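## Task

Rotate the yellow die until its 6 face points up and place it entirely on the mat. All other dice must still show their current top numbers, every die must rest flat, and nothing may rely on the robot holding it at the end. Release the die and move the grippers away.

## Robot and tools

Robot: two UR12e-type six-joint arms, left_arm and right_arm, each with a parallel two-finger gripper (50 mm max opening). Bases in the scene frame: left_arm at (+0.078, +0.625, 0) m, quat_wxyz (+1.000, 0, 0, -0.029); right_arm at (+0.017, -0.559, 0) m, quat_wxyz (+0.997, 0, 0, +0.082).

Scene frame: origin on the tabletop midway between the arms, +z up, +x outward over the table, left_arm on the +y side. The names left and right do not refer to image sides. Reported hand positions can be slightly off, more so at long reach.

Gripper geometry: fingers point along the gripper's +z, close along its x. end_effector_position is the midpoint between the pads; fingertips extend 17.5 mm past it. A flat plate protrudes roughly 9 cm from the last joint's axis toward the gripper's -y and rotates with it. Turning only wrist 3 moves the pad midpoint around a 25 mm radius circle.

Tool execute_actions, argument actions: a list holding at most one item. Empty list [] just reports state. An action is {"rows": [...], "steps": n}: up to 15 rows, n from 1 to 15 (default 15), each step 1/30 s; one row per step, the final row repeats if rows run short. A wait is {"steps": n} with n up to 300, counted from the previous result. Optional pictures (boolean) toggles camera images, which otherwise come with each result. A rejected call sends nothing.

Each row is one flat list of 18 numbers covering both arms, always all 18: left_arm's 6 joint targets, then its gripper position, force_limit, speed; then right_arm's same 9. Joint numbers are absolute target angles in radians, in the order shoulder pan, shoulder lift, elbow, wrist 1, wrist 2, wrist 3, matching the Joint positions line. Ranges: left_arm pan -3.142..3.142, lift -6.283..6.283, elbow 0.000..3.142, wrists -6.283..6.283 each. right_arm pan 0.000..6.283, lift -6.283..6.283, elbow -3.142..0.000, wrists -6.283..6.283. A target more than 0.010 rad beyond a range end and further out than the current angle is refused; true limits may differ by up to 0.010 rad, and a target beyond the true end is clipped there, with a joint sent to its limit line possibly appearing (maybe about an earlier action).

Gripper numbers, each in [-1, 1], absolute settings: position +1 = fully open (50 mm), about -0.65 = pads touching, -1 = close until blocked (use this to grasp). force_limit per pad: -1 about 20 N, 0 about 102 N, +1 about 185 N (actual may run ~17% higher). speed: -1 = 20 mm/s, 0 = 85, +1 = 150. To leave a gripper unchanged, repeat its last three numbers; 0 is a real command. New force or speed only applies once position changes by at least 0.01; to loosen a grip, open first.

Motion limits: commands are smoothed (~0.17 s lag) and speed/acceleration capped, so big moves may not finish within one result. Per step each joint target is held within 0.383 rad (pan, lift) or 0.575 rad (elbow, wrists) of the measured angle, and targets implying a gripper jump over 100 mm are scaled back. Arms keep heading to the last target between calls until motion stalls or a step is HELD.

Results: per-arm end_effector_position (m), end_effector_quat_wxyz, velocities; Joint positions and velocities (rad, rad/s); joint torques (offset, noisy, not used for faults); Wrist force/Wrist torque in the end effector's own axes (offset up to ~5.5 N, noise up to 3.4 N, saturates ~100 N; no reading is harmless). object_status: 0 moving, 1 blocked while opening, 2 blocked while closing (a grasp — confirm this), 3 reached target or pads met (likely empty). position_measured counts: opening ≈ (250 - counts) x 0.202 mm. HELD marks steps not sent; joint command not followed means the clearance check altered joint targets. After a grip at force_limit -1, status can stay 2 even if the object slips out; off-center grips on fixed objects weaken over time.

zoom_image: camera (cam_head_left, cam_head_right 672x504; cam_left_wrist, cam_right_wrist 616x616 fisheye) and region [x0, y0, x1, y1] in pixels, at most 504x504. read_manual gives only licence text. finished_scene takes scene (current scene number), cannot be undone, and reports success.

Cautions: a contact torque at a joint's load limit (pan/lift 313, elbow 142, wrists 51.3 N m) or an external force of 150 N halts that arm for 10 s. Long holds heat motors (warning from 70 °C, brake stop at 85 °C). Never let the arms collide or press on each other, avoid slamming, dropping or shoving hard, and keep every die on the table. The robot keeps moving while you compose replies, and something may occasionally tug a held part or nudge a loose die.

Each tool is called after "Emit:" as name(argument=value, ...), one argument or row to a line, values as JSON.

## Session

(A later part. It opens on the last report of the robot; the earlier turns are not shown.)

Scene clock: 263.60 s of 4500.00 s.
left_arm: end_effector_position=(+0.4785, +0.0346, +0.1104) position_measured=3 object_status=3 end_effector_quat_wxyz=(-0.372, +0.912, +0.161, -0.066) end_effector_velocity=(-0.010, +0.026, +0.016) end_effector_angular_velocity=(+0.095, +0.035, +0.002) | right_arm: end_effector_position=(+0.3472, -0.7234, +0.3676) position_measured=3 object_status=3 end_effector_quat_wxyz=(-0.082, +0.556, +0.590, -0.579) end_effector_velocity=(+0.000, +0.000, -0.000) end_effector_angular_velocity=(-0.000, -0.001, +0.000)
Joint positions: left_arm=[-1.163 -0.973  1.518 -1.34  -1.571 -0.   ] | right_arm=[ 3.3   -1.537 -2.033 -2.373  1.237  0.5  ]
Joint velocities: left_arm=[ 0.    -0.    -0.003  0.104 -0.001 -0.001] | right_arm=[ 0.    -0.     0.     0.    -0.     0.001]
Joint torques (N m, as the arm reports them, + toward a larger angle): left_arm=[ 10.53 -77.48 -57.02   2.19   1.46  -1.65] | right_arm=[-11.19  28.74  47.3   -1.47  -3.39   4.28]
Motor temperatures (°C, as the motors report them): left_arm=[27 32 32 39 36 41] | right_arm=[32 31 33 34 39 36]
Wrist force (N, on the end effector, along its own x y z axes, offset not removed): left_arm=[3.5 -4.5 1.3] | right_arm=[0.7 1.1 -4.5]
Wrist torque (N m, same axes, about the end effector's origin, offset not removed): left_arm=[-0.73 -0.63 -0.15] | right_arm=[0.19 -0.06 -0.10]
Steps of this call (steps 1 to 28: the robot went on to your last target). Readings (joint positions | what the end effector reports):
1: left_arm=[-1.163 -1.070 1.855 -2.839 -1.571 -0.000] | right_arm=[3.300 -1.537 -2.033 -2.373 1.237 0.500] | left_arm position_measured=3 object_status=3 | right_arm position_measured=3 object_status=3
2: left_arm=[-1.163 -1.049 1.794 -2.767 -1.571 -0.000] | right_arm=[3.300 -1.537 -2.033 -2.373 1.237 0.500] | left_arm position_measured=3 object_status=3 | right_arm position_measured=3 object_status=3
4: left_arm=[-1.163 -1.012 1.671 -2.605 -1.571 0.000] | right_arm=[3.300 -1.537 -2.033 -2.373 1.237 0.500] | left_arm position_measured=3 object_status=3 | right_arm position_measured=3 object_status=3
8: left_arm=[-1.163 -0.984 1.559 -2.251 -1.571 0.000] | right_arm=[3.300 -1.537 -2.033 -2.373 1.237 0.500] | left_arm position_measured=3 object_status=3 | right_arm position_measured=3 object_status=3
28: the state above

Emit:
execute_actions(
  actions=[
    {"rows":[[-1.1631,-0.959,1.526,-1.352,-1.571,0,1,0,0,3.3,-1.537,-2.033,-2.373,1.237,0.5,1,0,0],[-1.1631,-0.945,1.534,-1.374,-1.571,0,1,0,0,3.3,-1.537,-2.033,-2.373,1.237,0.5,1,0,0],[-1.1631,-0.931,1.542,-1.396,-1.571,0,1,0,0,3.3,-1.537,-2.033,-2.373,1.237,0.5,1,0,0],[-1.1631,-0.9166,1.5494,-1.4182,-1.571,0,1,0,0,3.3,-1.537,-2.033,-2.373,1.237,0.5,1,0,0]],"steps":15},
  ],
  pictures=false,
)

Emit:
execute_actions(
  actions=[
    {"steps":10},
  ],
)

Emit:
zoom_image(
  camera="cam_left_wrist",
  region=[240, 260, 400, 370],
)

Scene clock: 279.23 s of 4500.00 s.
left_arm: end_effector_position=(+0.4776, +0.0370, +0.0511) position_measured=3 object_status=3 end_effector_quat_wxyz=(-0.377, +0.910, +0.161, -0.067) end_effector_velocity=(-0.000, -0.000, -0.011) end_effector_angular_velocity=(-0.001, +0.001, -0.000) | right_arm: end_effector_position=(+0.3472, -0.7234, +0.3676) position_measured=3 object_status=3 end_effector_quat_wxyz=(-0.082, +0.556, +0.590, -0.579) end_effector_velocity=(-0.001, -0.000, +0.001) end_effector_angular_velocity=(+0.001, -0.002, +0.000)
Joint positions: left_arm=[-1.163 -0.918  1.549 -1.417 -1.571  0.   ] | right_arm=[ 3.3   -1.537 -2.033 -2.373  1.237  0.5  ]
Joint velocities: left_arm=[ 0.     0.011  0.005 -0.016 -0.001  0.001] | right_arm=[ 0.     0.003 -0.    -0.    -0.    -0.   ]
Joint torques (N m, as the arm reports them, + toward a larger angle): left_arm=[  7.02 -81.76 -29.3   -4.59   1.93  -1.43] | right_arm=[-10.12  27.5   45.61  -2.05  -3.46   4.05]
Motor temperatures (°C, as the motors report them): left_arm=[27 32 32 39 36 41] | right_arm=[32 31 33 34 39 36]
Wrist force (N, on the end effector, along its own x y z axes, offset not removed): left_arm=[-2.8 -1.6 -4.1] | right_arm=[1.1 1.8 -2.5]
Wrist torque (N m, same axes, about the end effector's origin, offset not removed): left_arm=[-0.17 0.53 -0.05] | right_arm=[0.30 -0.07 -0.09]
Steps of this call (steps 1 to 30: the robot went on to your last target; steps 31 to 90: nothing new was sent; then 12.13 s passed at rest; steps 91 to 105: all 15 steps of this action). Readings (joint positions | what the end effector reports):
91: left_arm=[-1.163 -0.973 1.518 -1.330 -1.571 0.000] | right_arm=[3.300 -1.537 -2.033 -2.373 1.237 0.500] | left_arm position_measured=3 object_status=3 | right_arm position_measured=3 object_status=3
92: left_arm=[-1.163 -0.971 1.519 -1.333 -1.571 -0.000] | right_arm=[3.300 -1.537 -2.033 -2.373 1.237 0.500] | left_arm position_measured=3 object_status=3 | right_arm position_measured=3 object_status=3
94: left_arm=[-1.163 -0.959 1.526 -1.352 -1.571 -0.000] | right_arm=[3.300 -1.537 -2.033 -2.373 1.237 0.500] | left_arm position_measured=3 object_status=3 | right_arm position_measured=3 object_status=3
98: left_arm=[-1.163 -0.928 1.543 -1.399 -1.571 0.000] | right_arm=[3.300 -1.537 -2.033 -2.373 1.237 0.500] | left_arm position_measured=3 object_status=3 | right_arm position_measured=3 object_status=3
105: the state above

Scene clock: 279.57 s of 4500.00 s.
left_arm: end_effector_position=(+0.4776, +0.0370, +0.0500) position_measured=3 object_status=3 end_effector_quat_wxyz=(-0.377, +0.910, +0.161, -0.067) end_effector_velocity=(-0.000, +0.001, -0.002) end_effector_angular_velocity=(+0.002, +0.001, -0.000) | right_arm: end_effector_position=(+0.3472, -0.7234, +0.3676) position_measured=3 object_status=3 end_effector_quat_wxyz=(-0.082, +0.556, +0.590, -0.579) end_effector_velocity=(+0.000, +0.000, +0.000) end_effector_angular_velocity=(-0.000, -0.001, -0.000)
Joint positions: left_arm=[-1.163 -0.917  1.549 -1.418 -1.571 -0.   ] | right_arm=[ 3.3   -1.537 -2.033 -2.373  1.237  0.5  ]
Joint velocities: left_arm=[ 0.     0.002  0.001 -0.001  0.     0.   ] | right_arm=[ 0.     0.     0.    -0.    -0.     0.001]
Joint torques (N m, as the arm reports them, + toward a larger angle): left_arm=[  2.83 -78.42 -27.06  -4.6    1.75  -1.55] | right_arm=[-8.96 27.3  46.82 -1.71 -3.47  4.11]
Motor temperatures (°C, as the motors report them): left_arm=[27 32 32 39 36 41] | right_arm=[32 31 33 34 39 36]
Wrist force (N, on the end effector, along its own x y z axes, offset not removed): left_arm=[3.3 2.1 -2.0] | right_arm=[1.1 -3.4 -2.7]
Wrist torque (N m, same axes, about the end effector's origin, offset not removed): left_arm=[0.39 -0.46 -0.15] | right_arm=[-0.58 -0.08 -0.15]
Steps of this call (steps 1 to 10: the robot went on to your last target). Readings (joint positions | what the end effector reports):
1: left_arm=[-1.163 -0.917 1.549 -1.417 -1.571 -0.000] | right_arm=[3.300 -1.537 -2.033 -2.373 1.237 0.500] | left_arm position_measured=3 object_status=3 | right_arm position_measured=3 object_status=3
2: left_arm=[-1.163 -0.917 1.549 -1.417 -1.571 -0.000] | right_arm=[3.300 -1.537 -2.033 -2.373 1.237 0.500] | left_arm position_measured=3 object_status=3 | right_arm position_measured=3 object_status=3
4: left_arm=[-1.163 -0.917 1.549 -1.418 -1.571 0.000] | right_arm=[3.300 -1.537 -2.033 -2.373 1.237 0.500] | left_arm position_measured=3 object_status=3 | right_arm position_measured=3 object_status=3
8: left_arm=[-1.163 -0.917 1.549 -1.418 -1.571 0.000] | right_arm=[3.300 -1.537 -2.033 -2.373 1.237 0.500] | left_arm position_measured=3 object_status=3 | right_arm position_measured=3 object_status=3
10: the state above

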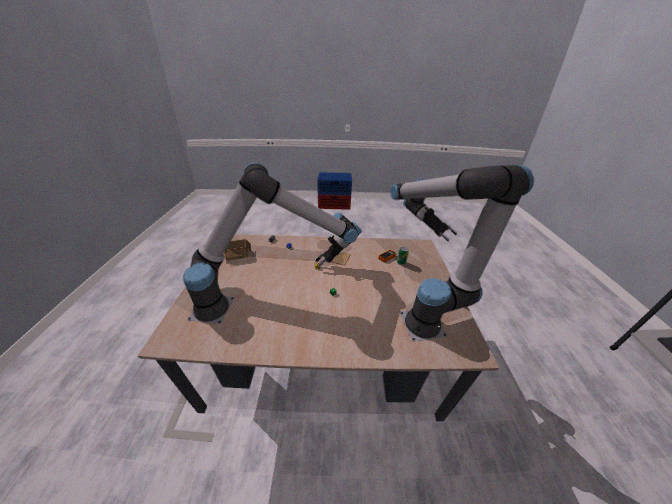

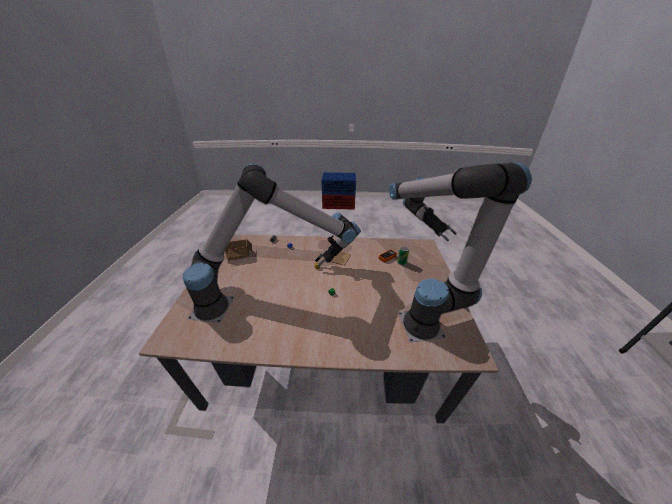

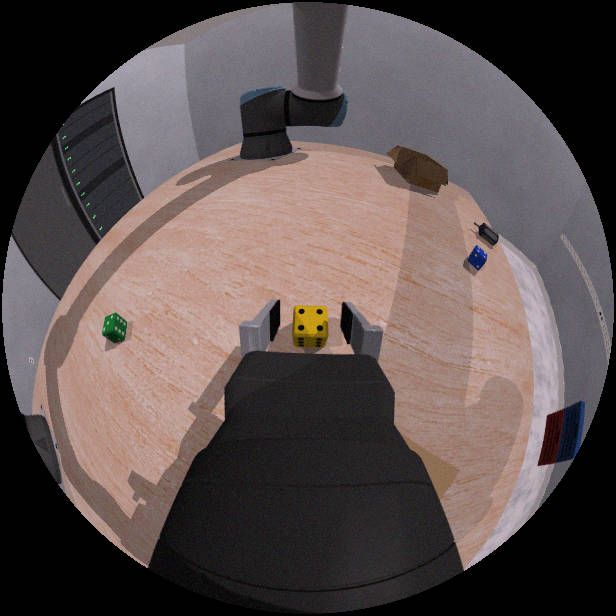

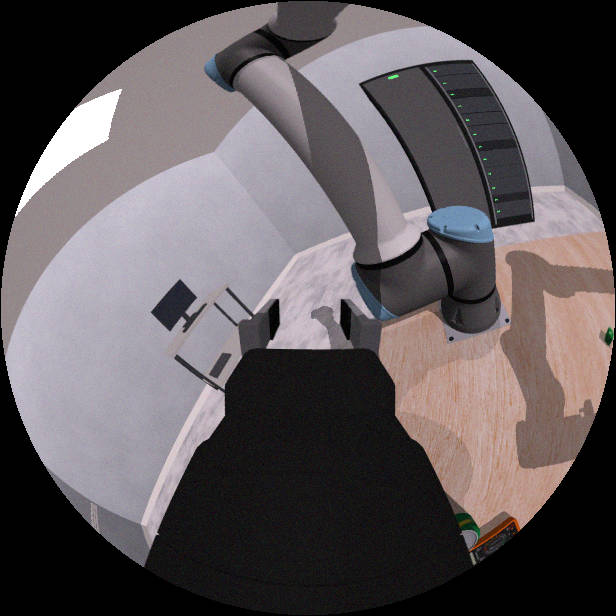

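Region (240, 260, 400, 370) of cam_left_wrist's 616x616 image, scaled by 3.150, with more detail than that image has; it fills the top 346 rows of this view, and the rest is white.

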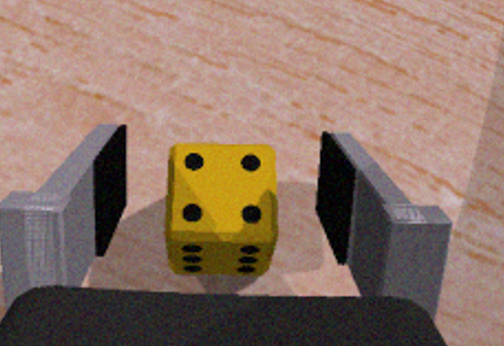

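Emit:
execute_actions(
  actions=[
    {"rows":[[-1.1631,-0.9113,1.553,-1.427,-1.571,0,1,0,0,3.3,-1.537,-2.033,-2.373,1.237,0.5,1,0,0],[-1.1631,-0.906,1.5565,-1.4358,-1.571,0,1,0,0,3.3,-1.537,-2.033,-2.373,1.237,0.5,1,0,0],[-1.1631,-0.9008,1.56,-1.4446,-1.571,0,1,0,0,3.3,-1.537,-2.033,-2.373,1.237,0.5,1,0,0],[-1.1631,-0.8955,1.5635,-1.4534,-1.571,0,1,0,0,3.3,-1.537,-2.033,-2.373,1.237,0.5,1,0,0]],"steps":15},
  ],
  pictures=false,
)

Emit:
execute_actions(
  actions=[
    {"steps":8},
  ],
)

Emit:
zoom_image(
  camera="cam_left_wrist",
  region=[240, 260, 400, 370],
)

Scene clock: 291.47 s of 4500.00 s.
left_arm: end_effector_position=(+0.4769, +0.0389, +0.0264) position_measured=3 object_status=3 end_effector_quat_wxyz=(-0.377, +0.910, +0.161, -0.067) end_effector_velocity=(+0.000, -0.001, -0.003) end_effector_angular_velocity=(-0.003, +0.000, -0.000) | right_arm: end_effector_position=(+0.3472, -0.7234, +0.3676) position_measured=3 object_status=3 end_effector_quat_wxyz=(-0.082, +0.556, +0.590, -0.579) end_effector_velocity=(+0.000, +0.000, +0.000) end_effector_angular_velocity=(+0.000, -0.001, -0.000)
Joint positions: left_arm=[-1.163 -0.896  1.563 -1.453 -1.571  0.   ] | right_arm=[ 3.3   -1.537 -2.033 -2.373  1.237  0.5  ]
Joint velocities: left_arm=[-0.     0.003  0.001 -0.007 -0.001  0.001] | right_arm=[-0.    -0.     0.001  0.     0.    -0.   ]
Joint torques (N m, as the arm reports them, + toward a larger angle): left_arm=[-10.42 -75.17 -27.32  -4.08   2.18  -1.7 ] | right_arm=[-8.38 27.28 47.06 -1.58 -2.73  4.61]
Motor temperatures (°C, as the motors report them): left_arm=[27 32 32 39 36 41] | right_arm=[32 31 33 34 39 36]
Wrist force (N, on the end effector, along its own x y z axes, offset not removed): left_arm=[-6.7 -0.3 0.7] | right_arm=[0.3 1.3 -2.3]
Wrist torque (N m, same axes, about the end effector's origin, offset not removed): left_arm=[0.00 1.36 0.05] | right_arm=[0.12 0.11 0.02]
Steps of this call (steps 1 to 15: the robot went on to your last target; steps 16 to 90: nothing new was sent; then 8.40 s passed at rest; steps 91 to 105: all 15 steps of this action). Readings (joint positions | what the end effector reports):
91: left_arm=[-1.163 -0.917 1.549 -1.418 -1.571 -0.000] | right_arm=[3.300 -1.537 -2.033 -2.373 1.237 0.500] | left_arm position_measured=3 object_status=3 | right_arm position_measured=3 object_status=3
92: left_arm=[-1.163 -0.916 1.550 -1.420 -1.571 0.000] | right_arm=[3.300 -1.537 -2.033 -2.373 1.237 0.500] | left_arm position_measured=3 object_status=3 | right_arm position_measured=3 object_status=3
94: left_arm=[-1.163 -0.911 1.553 -1.427 -1.571 0.000] | right_arm=[3.300 -1.537 -2.033 -2.373 1.237 0.500] | left_arm position_measured=3 object_status=3 | right_arm position_measured=3 object_status=3
98: left_arm=[-1.163 -0.900 1.561 -1.446 -1.571 0.000] | right_arm=[3.300 -1.537 -2.033 -2.373 1.237 0.500] | left_arm position_measured=3 object_status=3 | right_arm position_measured=3 object_status=3
105: the state above

Scene clock: 291.73 s of 4500.00 s.
left_arm: end_effector_position=(+0.4769, +0.0389, +0.0260) position_measured=3 object_status=3 end_effector_quat_wxyz=(-0.377, +0.910, +0.161, -0.067) end_effector_velocity=(-0.000, +0.000, -0.000) end_effector_angular_velocity=(-0.000, +0.001, -0.000) | right_arm: end_effector_position=(+0.3472, -0.7234, +0.3676) position_measured=3 object_status=3 end_effector_quat_wxyz=(-0.082, +0.556, +0.590, -0.579) end_effector_velocity=(+0.000, -0.000, -0.000) end_effector_angular_velocity=(+0.000, -0.000, -0.000)
Joint positions: left_arm=[-1.163 -0.896  1.563 -1.453 -1.571  0.   ] | right_arm=[ 3.3   -1.537 -2.033 -2.373  1.237  0.5  ]
Joint velocities: left_arm=[-0.    -0.     0.001 -0.001 -0.     0.001] | right_arm=[-0.    -0.    -0.     0.001  0.    -0.   ]
Joint torques (N m, as the arm reports them, + toward a larger angle): left_arm=[-12.52 -78.04 -25.96  -4.53   2.02  -1.56] | right_arm=[-6.22 31.   46.84 -1.96 -3.67  3.99]
Motor temperatures (°C, as the motors report them): left_arm=[27 32 32 39 36 41] | right_arm=[32 31 33 34 39 36]
Wrist force (N, on the end effector, along its own x y z axes, offset not removed): left_arm=[-0.7 0.3 2.2] | right_arm=[1.1 2.1 -4.3]
Wrist torque (N m, same axes, about the end effector's origin, offset not removed): left_arm=[0.04 0.13 0.04] | right_arm=[0.30 -0.09 -0.14]
Steps of this call (steps 1 to 8: the robot went on to your last target). Readings (joint positions | what the end effector reports):
1: left_arm=[-1.163 -0.896 1.563 -1.453 -1.571 0.000] | right_arm=[3.300 -1.537 -2.033 -2.373 1.237 0.500] | left_arm position_measured=3 object_status=3 | right_arm position_measured=3 object_status=3
2: left_arm=[-1.163 -0.896 1.563 -1.453 -1.571 -0.000] | right_arm=[3.300 -1.537 -2.033 -2.373 1.237 0.500] | left_arm position_measured=3 object_status=3 | right_arm position_measured=3 object_status=3
4: left_arm=[-1.163 -0.896 1.563 -1.453 -1.571 0.000] | right_arm=[3.300 -1.537 -2.033 -2.373 1.237 0.500] | left_arm position_measured=3 object_status=3 | right_arm position_measured=3 object_status=3
8: the state above

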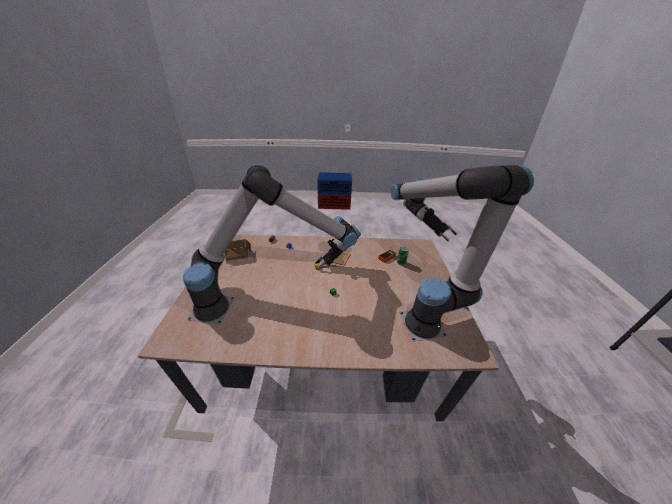

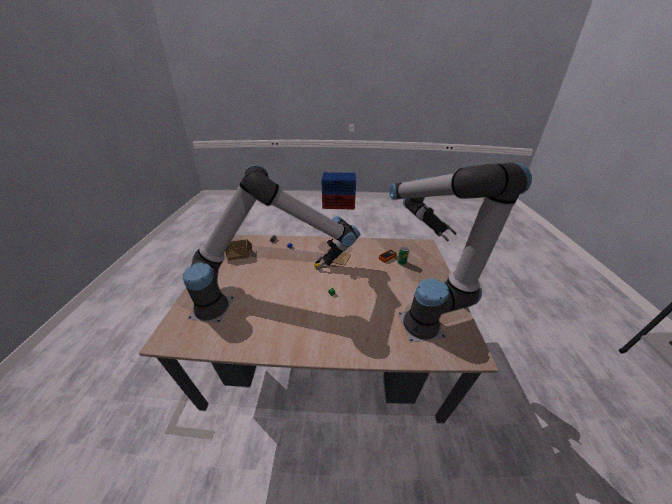

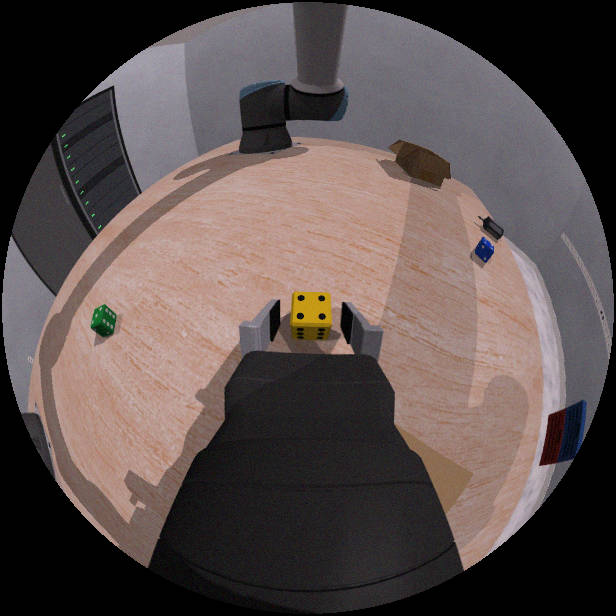

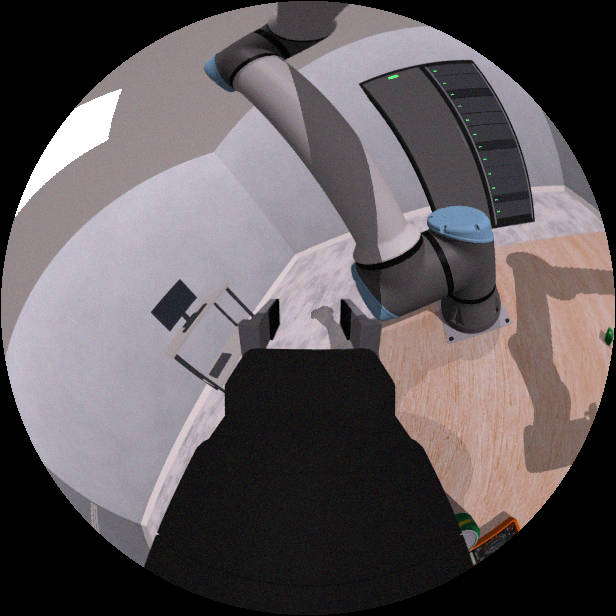

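Region (240, 260, 400, 370) of cam_left_wrist's 616x616 image, scaled by 3.150, with more detail than that image has; it fills the top 346 rows of this view, and the rest is white.

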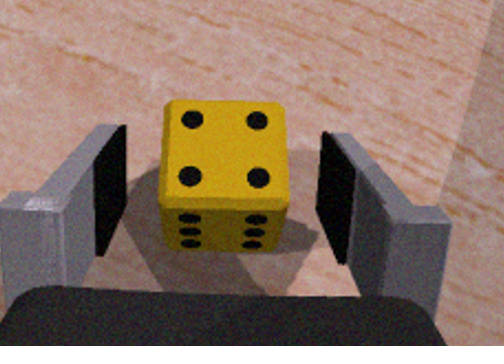

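Emit:
execute_actions(
  actions=[
    {"rows":[[-1.1631,-0.894,1.5641,-1.4555,-1.571,0,1,0,0,3.3,-1.537,-2.033,-2.373,1.237,0.5,1,0,0],[-1.1631,-0.894,1.5641,-1.4555,-1.571,0,1,0,0,3.3,-1.537,-2.033,-2.373,1.237,0.5,1,0,0],[-1.1631,-0.894,1.5641,-1.4555,-1.571,0,1,0,0,3.3,-1.537,-2.033,-2.373,1.237,0.5,1,0,0],[-1.1631,-0.894,1.5641,-1.4555,-1.571,0,-1,0,-0.4,3.3,-1.537,-2.033,-2.373,1.237,0.5,1,0,0]],"steps":15},
  ],
  pictures=false,
)

Emit:
execute_actions(
  actions=[
    {"steps":12},
  ],
)

Emit:
zoom_image(
  camera="cam_left_wrist",
  region=[240, 260, 400, 370],
)

Scene clock: 306.40 s of 4500.00 s.
left_arm: end_effector_position=(+0.4769, +0.0390, +0.0245) position_measured=110 object_status=0 end_effector_quat_wxyz=(-0.377, +0.910, +0.161, -0.067) end_effector_velocity=(-0.000, +0.001, -0.001) end_effector_angular_velocity=(+0.002, -0.000, +0.000) | right_arm: end_effector_position=(+0.3472, -0.7234, +0.3676) position_measured=3 object_status=3 end_effector_quat_wxyz=(-0.082, +0.556, +0.590, -0.579) end_effector_velocity=(-0.000, -0.000, -0.001) end_effector_angular_velocity=(-0.001, +0.002, -0.000)
Joint positions: left_arm=[-1.163 -0.894  1.564 -1.455 -1.571  0.   ] | right_arm=[ 3.3   -1.537 -2.033 -2.373  1.237  0.5  ]
Joint velocities: left_arm=[ 0.    -0.     0.002 -0.     0.    -0.001] | right_arm=[-0.    -0.001 -0.001 -0.    -0.     0.   ]
Joint torques (N m, as the arm reports them, + toward a larger angle): left_arm=[ -9.78 -78.19 -25.45  -4.54   2.64  -1.66] | right_arm=[-6.89 28.87 46.8  -1.75 -2.62  3.56]
Motor temperatures (°C, as the motors report them): left_arm=[27 32 32 39 36 41] | right_arm=[32 31 33 34 39 36]
Wrist force (N, on the end effector, along its own x y z axes, offset not removed): left_arm=[1.7 -2.3 0.7] | right_arm=[1.1 1.7 -2.3]
Wrist torque (N m, same axes, about the end effector's origin, offset not removed): left_arm=[-0.34 -0.07 -0.11] | right_arm=[0.35 -0.05 -0.10]
Steps of this call (steps 1 to 15: the robot went on to your last target; steps 16 to 90: nothing new was sent; then 11.17 s passed at rest; steps 91 to 105: all 15 steps of this action). Readings (joint positions | what the end effector reports):
91: left_arm=[-1.163 -0.895 1.564 -1.453 -1.571 0.000] | right_arm=[3.300 -1.537 -2.033 -2.373 1.237 0.500] | left_arm position_measured=3 object_status=3 | right_arm position_measured=3 object_status=3
92: left_arm=[-1.163 -0.895 1.564 -1.454 -1.571 -0.000] | right_arm=[3.300 -1.537 -2.033 -2.373 1.237 0.500] | left_arm position_measured=3 object_status=3 | right_arm position_measured=3 object_status=3
94: left_arm=[-1.163 -0.895 1.564 -1.455 -1.571 -0.000] | right_arm=[3.300 -1.537 -2.033 -2.373 1.237 0.500] | left_arm position_measured=6 object_status=0 | right_arm position_measured=3 object_status=3
98: left_arm=[-1.163 -0.894 1.564 -1.455 -1.571 0.000] | right_arm=[3.300 -1.537 -2.033 -2.373 1.237 0.500] | left_arm position_measured=45 object_status=0 | right_arm position_measured=3 object_status=3
105: the state above

Scene clock: 306.80 s of 4500.00 s.
left_arm: end_effector_position=(+0.4769, +0.0390, +0.0245) position_measured=110 object_status=2 end_effector_quat_wxyz=(-0.377, +0.910, +0.161, -0.067) end_effector_velocity=(-0.000, +0.000, -0.000) end_effector_angular_velocity=(+0.001, +0.001, +0.000) | right_arm: end_effector_position=(+0.3472, -0.7234, +0.3676) position_measured=3 object_status=3 end_effector_quat_wxyz=(-0.082, +0.556, +0.590, -0.579) end_effector_velocity=(+0.000, +0.000, -0.000) end_effector_angular_velocity=(+0.000, +0.001, +0.000)
Joint positions: left_arm=[-1.163 -0.894  1.564 -1.455 -1.571  0.   ] | right_arm=[ 3.3   -1.537 -2.033 -2.373  1.237  0.5  ]
Joint velocities: left_arm=[-0.     0.     0.     0.001 -0.     0.   ] | right_arm=[-0.    -0.001  0.     0.    -0.    -0.001]
Joint torques (N m, as the arm reports them, + toward a larger angle): left_arm=[ -8.33 -78.83 -24.32  -4.81   3.06  -1.39] | right_arm=[-8.48 28.56 47.22 -2.32 -2.74  3.81]
Motor temperatures (°C, as the motors report them): left_arm=[27 32 32 39 36 41] | right_arm=[32 31 33 34 39 36]
Wrist force (N, on the end effector, along its own x y z axes, offset not removed): left_arm=[0.2 -4.2 -5.9] | right_arm=[2.3 -1.5 -4.5]
Wrist torque (N m, same axes, about the end effector's origin, offset not removed): left_arm=[-0.65 -0.13 0.11] | right_arm=[-0.24 -0.35 -0.14]
Steps of this call (steps 1 to 12: the robot went on to your last target). Readings (joint positions | what the end effector reports):
1: left_arm=[-1.163 -0.894 1.564 -1.455 -1.571 -0.000] | right_arm=[3.300 -1.537 -2.033 -2.373 1.237 0.500] | left_arm position_measured=110 object_status=0 | right_arm position_measured=3 object_status=3
2: left_arm=[-1.163 -0.894 1.564 -1.455 -1.571 -0.000] | right_arm=[3.300 -1.537 -2.033 -2.373 1.237 0.500] | left_arm position_measured=110 object_status=0 | right_arm position_measured=3 object_status=3
4: left_arm=[-1.163 -0.894 1.564 -1.455 -1.571 0.000] | right_arm=[3.300 -1.537 -2.033 -2.373 1.237 0.500] | left_arm position_measured=110 object_status=0 | right_arm position_measured=3 object_status=3
8: left_arm=[-1.163 -0.894 1.564 -1.455 -1.571 -0.000] | right_arm=[3.300 -1.537 -2.033 -2.373 1.237 0.500] | left_arm position_measured=110 object_status=2 | right_arm position_measured=3 object_status=3
12: the state above

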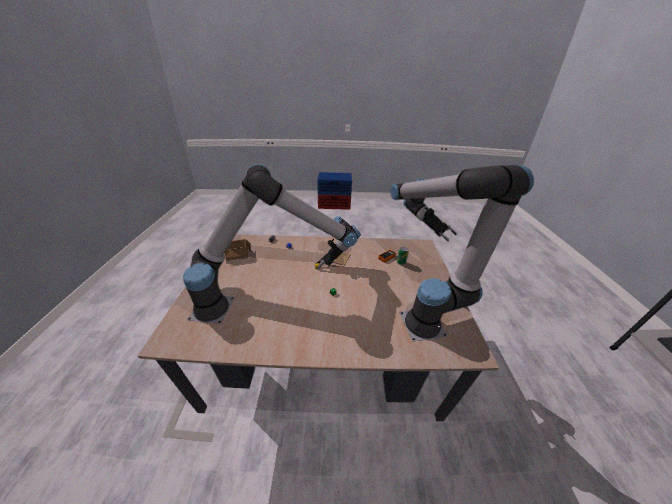

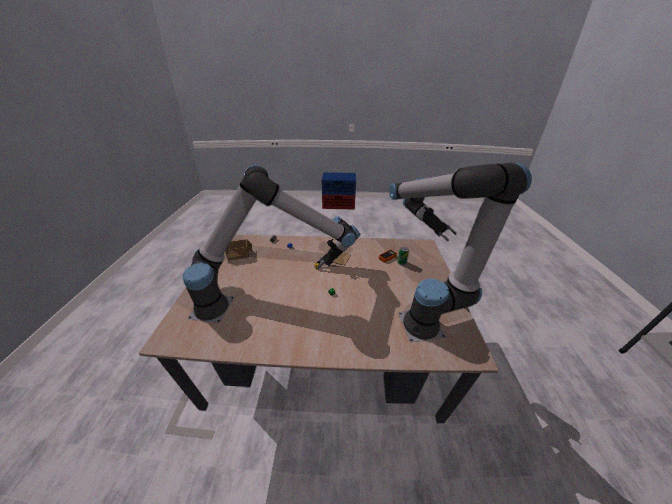

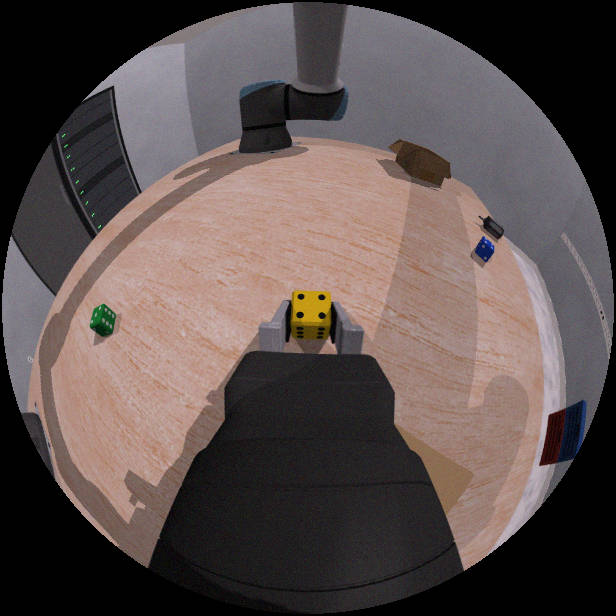

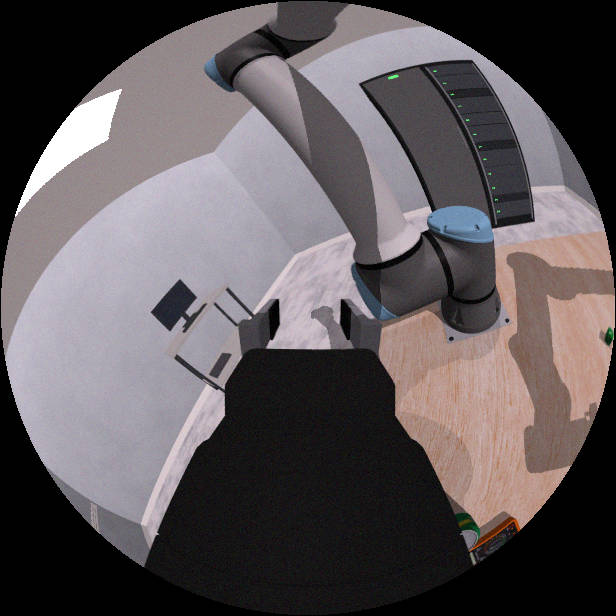

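Region (240, 260, 400, 370) of cam_left_wrist's 616x616 image, scaled by 3.150, with more detail than that image has; it fills the top 346 rows of this view, and the rest is white.

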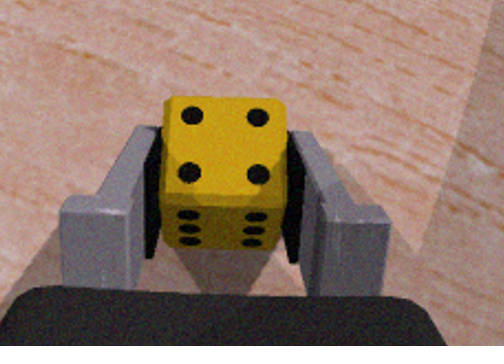

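Emit:
execute_actions(
  actions=[
    {"rows":[[-1.1631,-0.905,1.559,-1.4394,-1.571,0,-1,0,-0.4,3.3,-1.537,-2.033,-2.373,1.237,0.5,1,0,0],[-1.1631,-0.925,1.548,-1.4084,-1.571,0,-1,0,-0.4,3.3,-1.537,-2.033,-2.373,1.237,0.5,1,0,0],[-1.1631,-0.95,1.534,-1.3694,-1.571,0,-1,0,-0.4,3.3,-1.537,-2.033,-2.373,1.237,0.5,1,0,0],[-1.1631,-0.975,1.52,-1.3304,-1.571,0,-1,0,-0.4,3.3,-1.537,-2.033,-2.373,1.237,0.5,1,0,0]],"steps":10},
  ],
  pictures=false,
)

Emit:
execute_actions(
  actions=[
    {"rows":[[-1.0938,-1.3101,2.042,-3.0881,-1.571,0,-1,0,-0.4,3.3,-1.537,-2.033,-2.373,1.237,0.5,1,0,0]],"steps":15},
  ],
  pictures=false,
)

Emit:
execute_actions(
  actions=[
    {"steps":35},
  ],
)

Emit:
zoom_image(
  camera="cam_left_wrist",
  region=[210, 100, 410, 260],
)

Scene clock: 318.20 s of 4500.00 s.
left_arm: end_effector_position=(+0.4774, +0.0375, +0.1024) position_measured=110 object_status=2 end_effector_quat_wxyz=(-0.376, +0.910, +0.161, -0.067) end_effector_velocity=(-0.002, +0.006, +0.109) end_effector_angular_velocity=(+0.008, +0.003, +0.000) | right_arm: end_effector_position=(+0.3472, -0.7234, +0.3676) position_measured=3 object_status=3 end_effector_quat_wxyz=(-0.082, +0.556, +0.590, -0.579) end_effector_velocity=(+0.000, -0.000, -0.001) end_effector_angular_velocity=(-0.001, +0.002, +0.000)
Joint positions: left_arm=[-1.163 -0.966  1.525 -1.346 -1.571 -0.   ] | right_arm=[ 3.3   -1.537 -2.033 -2.373  1.237  0.5  ]
Joint velocities: left_arm=[ 0.    -0.099 -0.052  0.16  -0.    -0.   ] | right_arm=[-0.    -0.002 -0.001 -0.    -0.     0.   ]
Joint torques (N m, as the arm reports them, + toward a larger angle): left_arm=[ -7.44 -83.72 -50.81   2.14   3.13  -1.81] | right_arm=[-7.75 29.74 47.82 -2.24 -3.52  4.03]
Motor temperatures (°C, as the motors report them): left_arm=[27 32 32 39 36 41] | right_arm=[32 31 33 34 39 36]
Wrist force (N, on the end effector, along its own x y z axes, offset not removed): left_arm=[4.4 -3.9 -0.9] | right_arm=[2.0 -1.4 -3.8]
Wrist torque (N m, same axes, about the end effector's origin, offset not removed): left_arm=[-0.83 -0.70 -0.11] | right_arm=[-0.31 -0.22 -0.10]
Steps of this call (steps 1 to 15: the robot went on to your last target; steps 16 to 90: nothing new was sent; then 8.07 s passed at rest; steps 91 to 100: all 10 steps of this action). Readings (joint positions | what the end effector reports):
91: left_arm=[-1.163 -0.894 1.564 -1.455 -1.571 0.000] | right_arm=[3.300 -1.537 -2.033 -2.373 1.237 0.500] | left_arm position_measured=110 object_status=2 | right_arm position_measured=3 object_status=3
92: left_arm=[-1.163 -0.896 1.564 -1.453 -1.571 -0.000] | right_arm=[3.300 -1.537 -2.033 -2.373 1.237 0.500] | left_arm position_measured=110 object_status=2 | right_arm position_measured=3 object_status=3
94: left_arm=[-1.163 -0.910 1.556 -1.433 -1.571 0.000] | right_arm=[3.300 -1.537 -2.033 -2.373 1.237 0.500] | left_arm position_measured=110 object_status=2 | right_arm position_measured=3 object_status=3
98: left_arm=[-1.163 -0.956 1.530 -1.361 -1.571 -0.000] | right_arm=[3.300 -1.537 -2.033 -2.373 1.237 0.500] | left_arm position_measured=110 object_status=2 | right_arm position_measured=3 object_status=3
100: the state above

Scene clock: 318.70 s of 4500.00 s.
left_arm: end_effector_position=(+0.5141, +0.0697, +0.0917) position_measured=110 object_status=2 end_effector_quat_wxyz=(-0.011, +0.978, +0.207, -0.002) end_effector_velocity=(+0.209, -0.455, +0.154) end_effector_angular_velocity=(-1.717, -0.761, +0.010) | right_arm: end_effector_position=(+0.3472, -0.7234, +0.3676) position_measured=3 object_status=3 end_effector_quat_wxyz=(-0.082, +0.556, +0.590, -0.579) end_effector_velocity=(-0.000, +0.000, +0.000) end_effector_angular_velocity=(-0.000, -0.001, +0.000)
Joint positions: left_arm=[-1.096 -1.296  2.016 -2.268 -1.571  0.   ] | right_arm=[ 3.3   -1.537 -2.033 -2.373  1.237  0.5  ]
Joint velocities: left_arm=[ 0.01  -0.074  0.129 -1.933  0.001  0.   ] | right_arm=[ 0.     0.001  0.    -0.    -0.     0.001]
Joint torques (N m, as the arm reports them, + toward a larger angle): left_arm=[ 12.93 -67.35 -29.06  -9.97   2.23  -1.18] | right_arm=[-9.32 30.39 45.88 -2.04 -3.48  3.84]
Motor temperatures (°C, as the motors report them): left_arm=[27 32 32 39 36 41] | right_arm=[32 31 33 34 39 36]
Wrist force (N, on the end effector, along its own x y z axes, offset not removed): left_arm=[0.1 -1.6 -2.7] | right_arm=[1.1 -1.2 -2.4]
Wrist torque (N m, same axes, about the end effector's origin, offset not removed): left_arm=[-0.40 0.20 -0.09] | right_arm=[-0.22 -0.08 -0.15]
Steps of this call (steps 1 to 15: all 15 steps of this action). Readings (joint positions | what the end effector reports):
1: left_arm=[-1.163 -0.969 1.524 -1.341 -1.571 -0.000] | right_arm=[3.300 -1.537 -2.033 -2.373 1.237 0.500] | left_arm position_measured=110 object_status=2 | right_arm position_measured=3 object_status=3
2: left_arm=[-1.158 -0.976 1.528 -1.344 -1.571 -0.000] | right_arm=[3.300 -1.537 -2.033 -2.373 1.237 0.500] | left_arm position_measured=110 object_status=2 | right_arm position_measured=3 object_status=3
4: left_arm=[-1.139 -1.032 1.592 -1.405 -1.571 0.000] | right_arm=[3.300 -1.537 -2.033 -2.373 1.237 0.500] | left_arm position_measured=110 object_status=2 | right_arm position_measured=3 object_status=3
8: left_arm=[-1.109 -1.207 1.857 -1.689 -1.571 -0.000] | right_arm=[3.300 -1.537 -2.033 -2.373 1.237 0.500] | left_arm position_measured=110 object_status=2 | right_arm position_measured=3 object_status=3
15: the state above

Scene clock: 319.87 s of 4500.00 s.
left_arm: end_effector_position=(+0.5877, -0.0919, +0.2460) position_measured=110 object_status=2 end_effector_quat_wxyz=(+0.374, +0.904, +0.192, +0.080) end_effector_velocity=(-0.000, +0.000, -0.000) end_effector_angular_velocity=(-0.001, +0.000, -0.000) | right_arm: end_effector_position=(+0.3472, -0.7234, +0.3676) position_measured=3 object_status=3 end_effector_quat_wxyz=(-0.082, +0.556, +0.590, -0.579) end_effector_velocity=(-0.001, -0.000, +0.000) end_effector_angular_velocity=(+0.000, -0.002, -0.001)
Joint positions: left_arm=[-1.094 -1.31   2.042 -3.088 -1.571  0.   ] | right_arm=[ 3.3   -1.537 -2.033 -2.373  1.237  0.5  ]
Joint velocities: left_arm=[ 0.    -0.     0.001 -0.001 -0.001 -0.   ] | right_arm=[-0.     0.002 -0.     0.     0.     0.001]
Joint torques (N m, as the arm reports them, + toward a larger angle): left_arm=[  9.83 -67.6  -29.18  -9.77  -0.94  -1.18] | right_arm=[-8.63 26.7  46.27 -2.43 -3.12  3.98]
Motor temperatures (°C, as the motors report them): left_arm=[27 32 32 39 36 41] | right_arm=[32 31 33 34 39 36]
Wrist force (N, on the end effector, along its own x y z axes, offset not removed): left_arm=[-4.8 -1.9 -3.7] | right_arm=[-0.4 0.4 -2.3]
Wrist torque (N m, same axes, about the end effector's origin, offset not removed): left_arm=[-0.45 0.98 -0.09] | right_arm=[0.13 0.16 -0.04]
Steps of this call (steps 1 to 35: the robot went on to your last target). Readings (joint positions | what the end effector reports):
1: left_arm=[-1.096 -1.298 2.020 -2.332 -1.571 -0.000] | right_arm=[3.300 -1.537 -2.033 -2.373 1.237 0.500] | left_arm position_measured=110 object_status=2 | right_arm position_measured=3 object_status=3
2: left_arm=[-1.095 -1.300 2.023 -2.395 -1.571 0.000] | right_arm=[3.300 -1.537 -2.033 -2.373 1.237 0.500] | left_arm position_measured=110 object_status=2 | right_arm position_measured=3 object_status=3
4: left_arm=[-1.095 -1.302 2.028 -2.519 -1.571 0.000] | right_arm=[3.300 -1.537 -2.033 -2.373 1.237 0.500] | left_arm position_measured=110 object_status=2 | right_arm position_measured=3 object_status=3
8: left_arm=[-1.094 -1.306 2.035 -2.759 -1.571 -0.000] | right_arm=[3.300 -1.537 -2.033 -2.373 1.237 0.500] | left_arm position_measured=110 object_status=2 | right_arm position_measured=3 object_status=3
35: the state above

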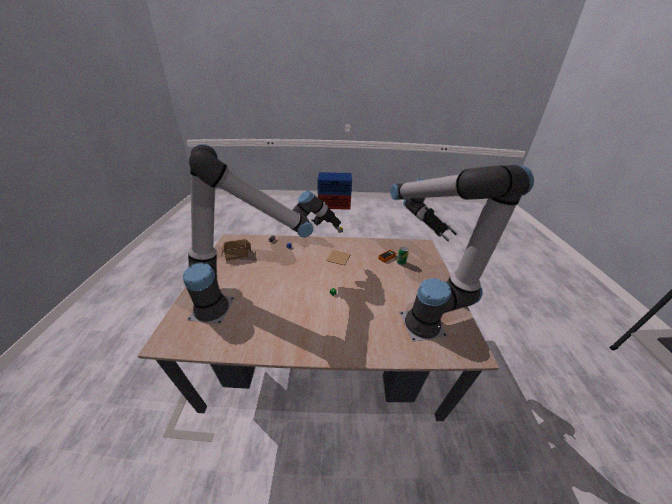

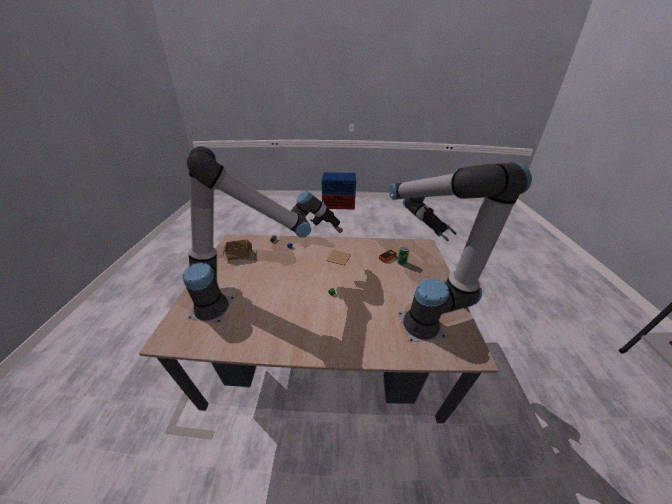

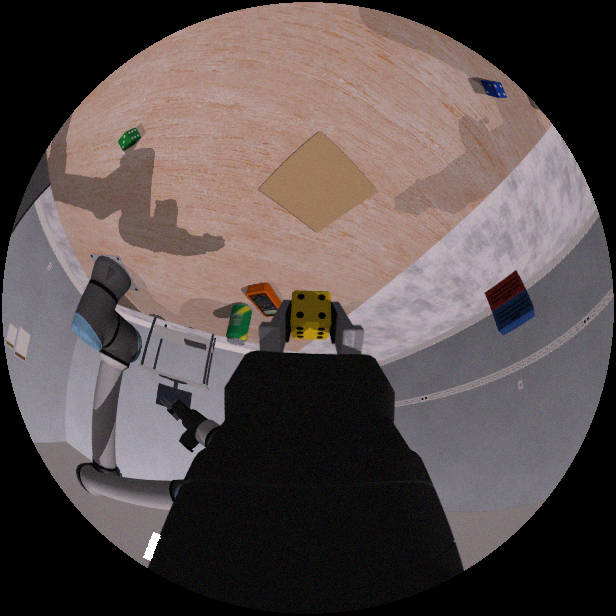

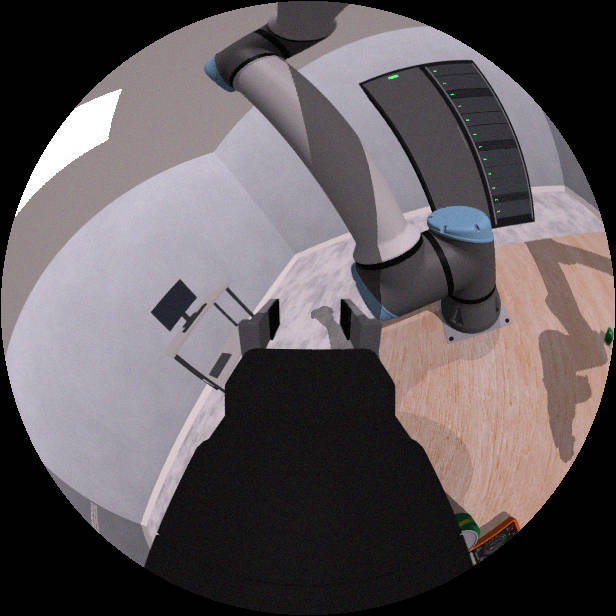

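Region (210, 100, 410, 260) of cam_left_wrist's 616x616 image, scaled by 2.520, with more detail than that image has; it fills the top 403 rows of this view, and the rest is white.

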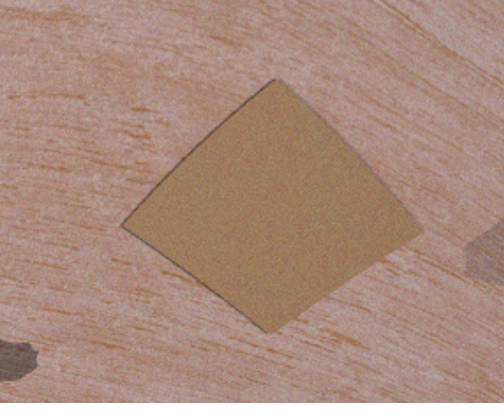

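Emit:
execute_actions(
  actions=[],
)

Scene clock: 335.90 s of 4500.00 s.
left_arm: end_effector_position=(+0.5877, -0.0919, +0.2460) position_measured=110 object_status=2 end_effector_quat_wxyz=(+0.374, +0.904, +0.192, +0.080) end_effector_velocity=(+0.000, +0.000, +0.001) end_effector_angular_velocity=(-0.000, -0.002, -0.001) | right_arm: end_effector_position=(+0.3472, -0.7234, +0.3676) position_measured=3 object_status=3 end_effector_quat_wxyz=(-0.082, +0.556, +0.590, -0.579) end_effector_velocity=(-0.000, -0.000, -0.000) end_effector_angular_velocity=(+0.000, +0.002, +0.000)
Joint positions: left_arm=[-1.094 -1.31   2.042 -3.088 -1.571 -0.   ] | right_arm=[ 3.3   -1.537 -2.033 -2.373  1.237  0.5  ]
Joint velocities: left_arm=[ 0.    -0.001  0.     0.     0.     0.002] | right_arm=[ 0.    -0.    -0.001 -0.    -0.    -0.001]
Joint torques (N m, as the arm reports them, + toward a larger angle): left_arm=[  6.92 -68.31 -28.99  -9.87  -3.71  -1.1 ] | right_arm=[-9.39 29.83 46.28 -2.08 -3.24  4.18]
Motor temperatures (°C, as the motors report them): left_arm=[27 32 32 39 36 41] | right_arm=[32 31 33 34 39 36]
Wrist force (N, on the end effector, along its own x y z axes, offset not removed): left_arm=[1.4 -1.9 -4.0] | right_arm=[2.0 -0.3 -5.0]
Wrist torque (N m, same axes, about the end effector's origin, offset not removed): left_arm=[-0.39 -0.55 -0.10] | right_arm=[-0.12 -0.16 -0.12]
Steps of this call (steps 1 to 15: the robot went on to your last target; steps 16 to 90: nothing new was sent; then 13.03 s passed at rest). Readings (joint positions | what the end effector reports):
1: left_arm=[-1.094 -1.310 2.042 -3.088 -1.571 -0.000] | right_arm=[3.300 -1.537 -2.033 -2.373 1.237 0.500] | left_arm position_measured=110 object_status=2 | right_arm position_measured=3 object_status=3
2: left_arm=[-1.094 -1.310 2.042 -3.088 -1.571 -0.000] | right_arm=[3.300 -1.537 -2.033 -2.373 1.237 0.500] | left_arm position_measured=110 object_status=2 | right_arm position_measured=3 object_status=3
4: left_arm=[-1.094 -1.310 2.042 -3.088 -1.571 -0.000] | right_arm=[3.300 -1.537 -2.033 -2.373 1.237 0.500] | left_arm position_measured=110 object_status=2 | right_arm position_measured=3 object_status=3
8: left_arm=[-1.094 -1.310 2.042 -3.088 -1.571 -0.000] | right_arm=[3.300 -1.537 -2.033 -2.373 1.237 0.500] | left_arm position_measured=110 object_status=2 | right_arm position_measured=3 object_status=3
90: the state above
All arms were judged still, so your last target was given up. Only a new action makes them travel on or press farther. Fingers that are still opening or closing keep moving.

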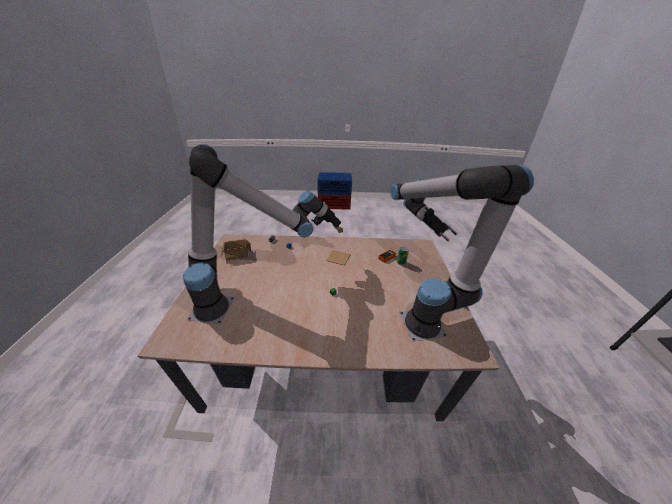

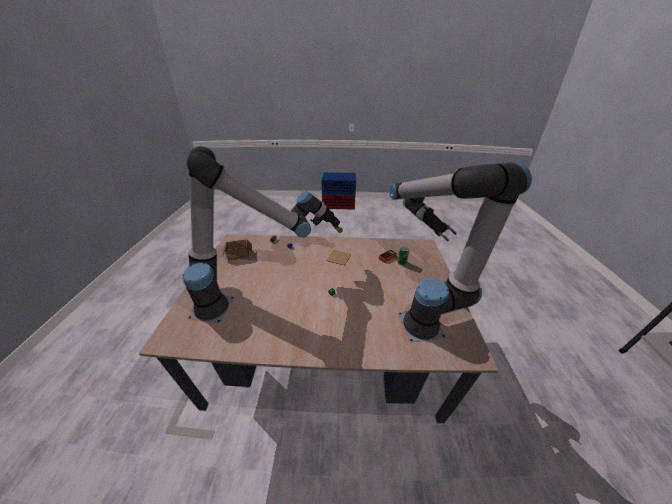

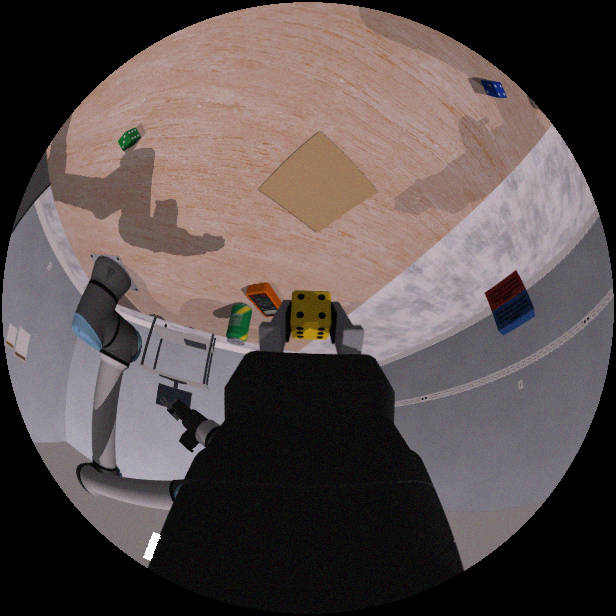

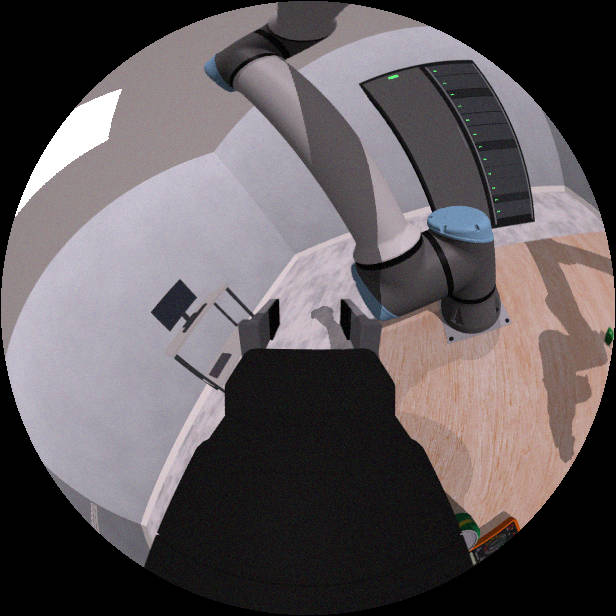

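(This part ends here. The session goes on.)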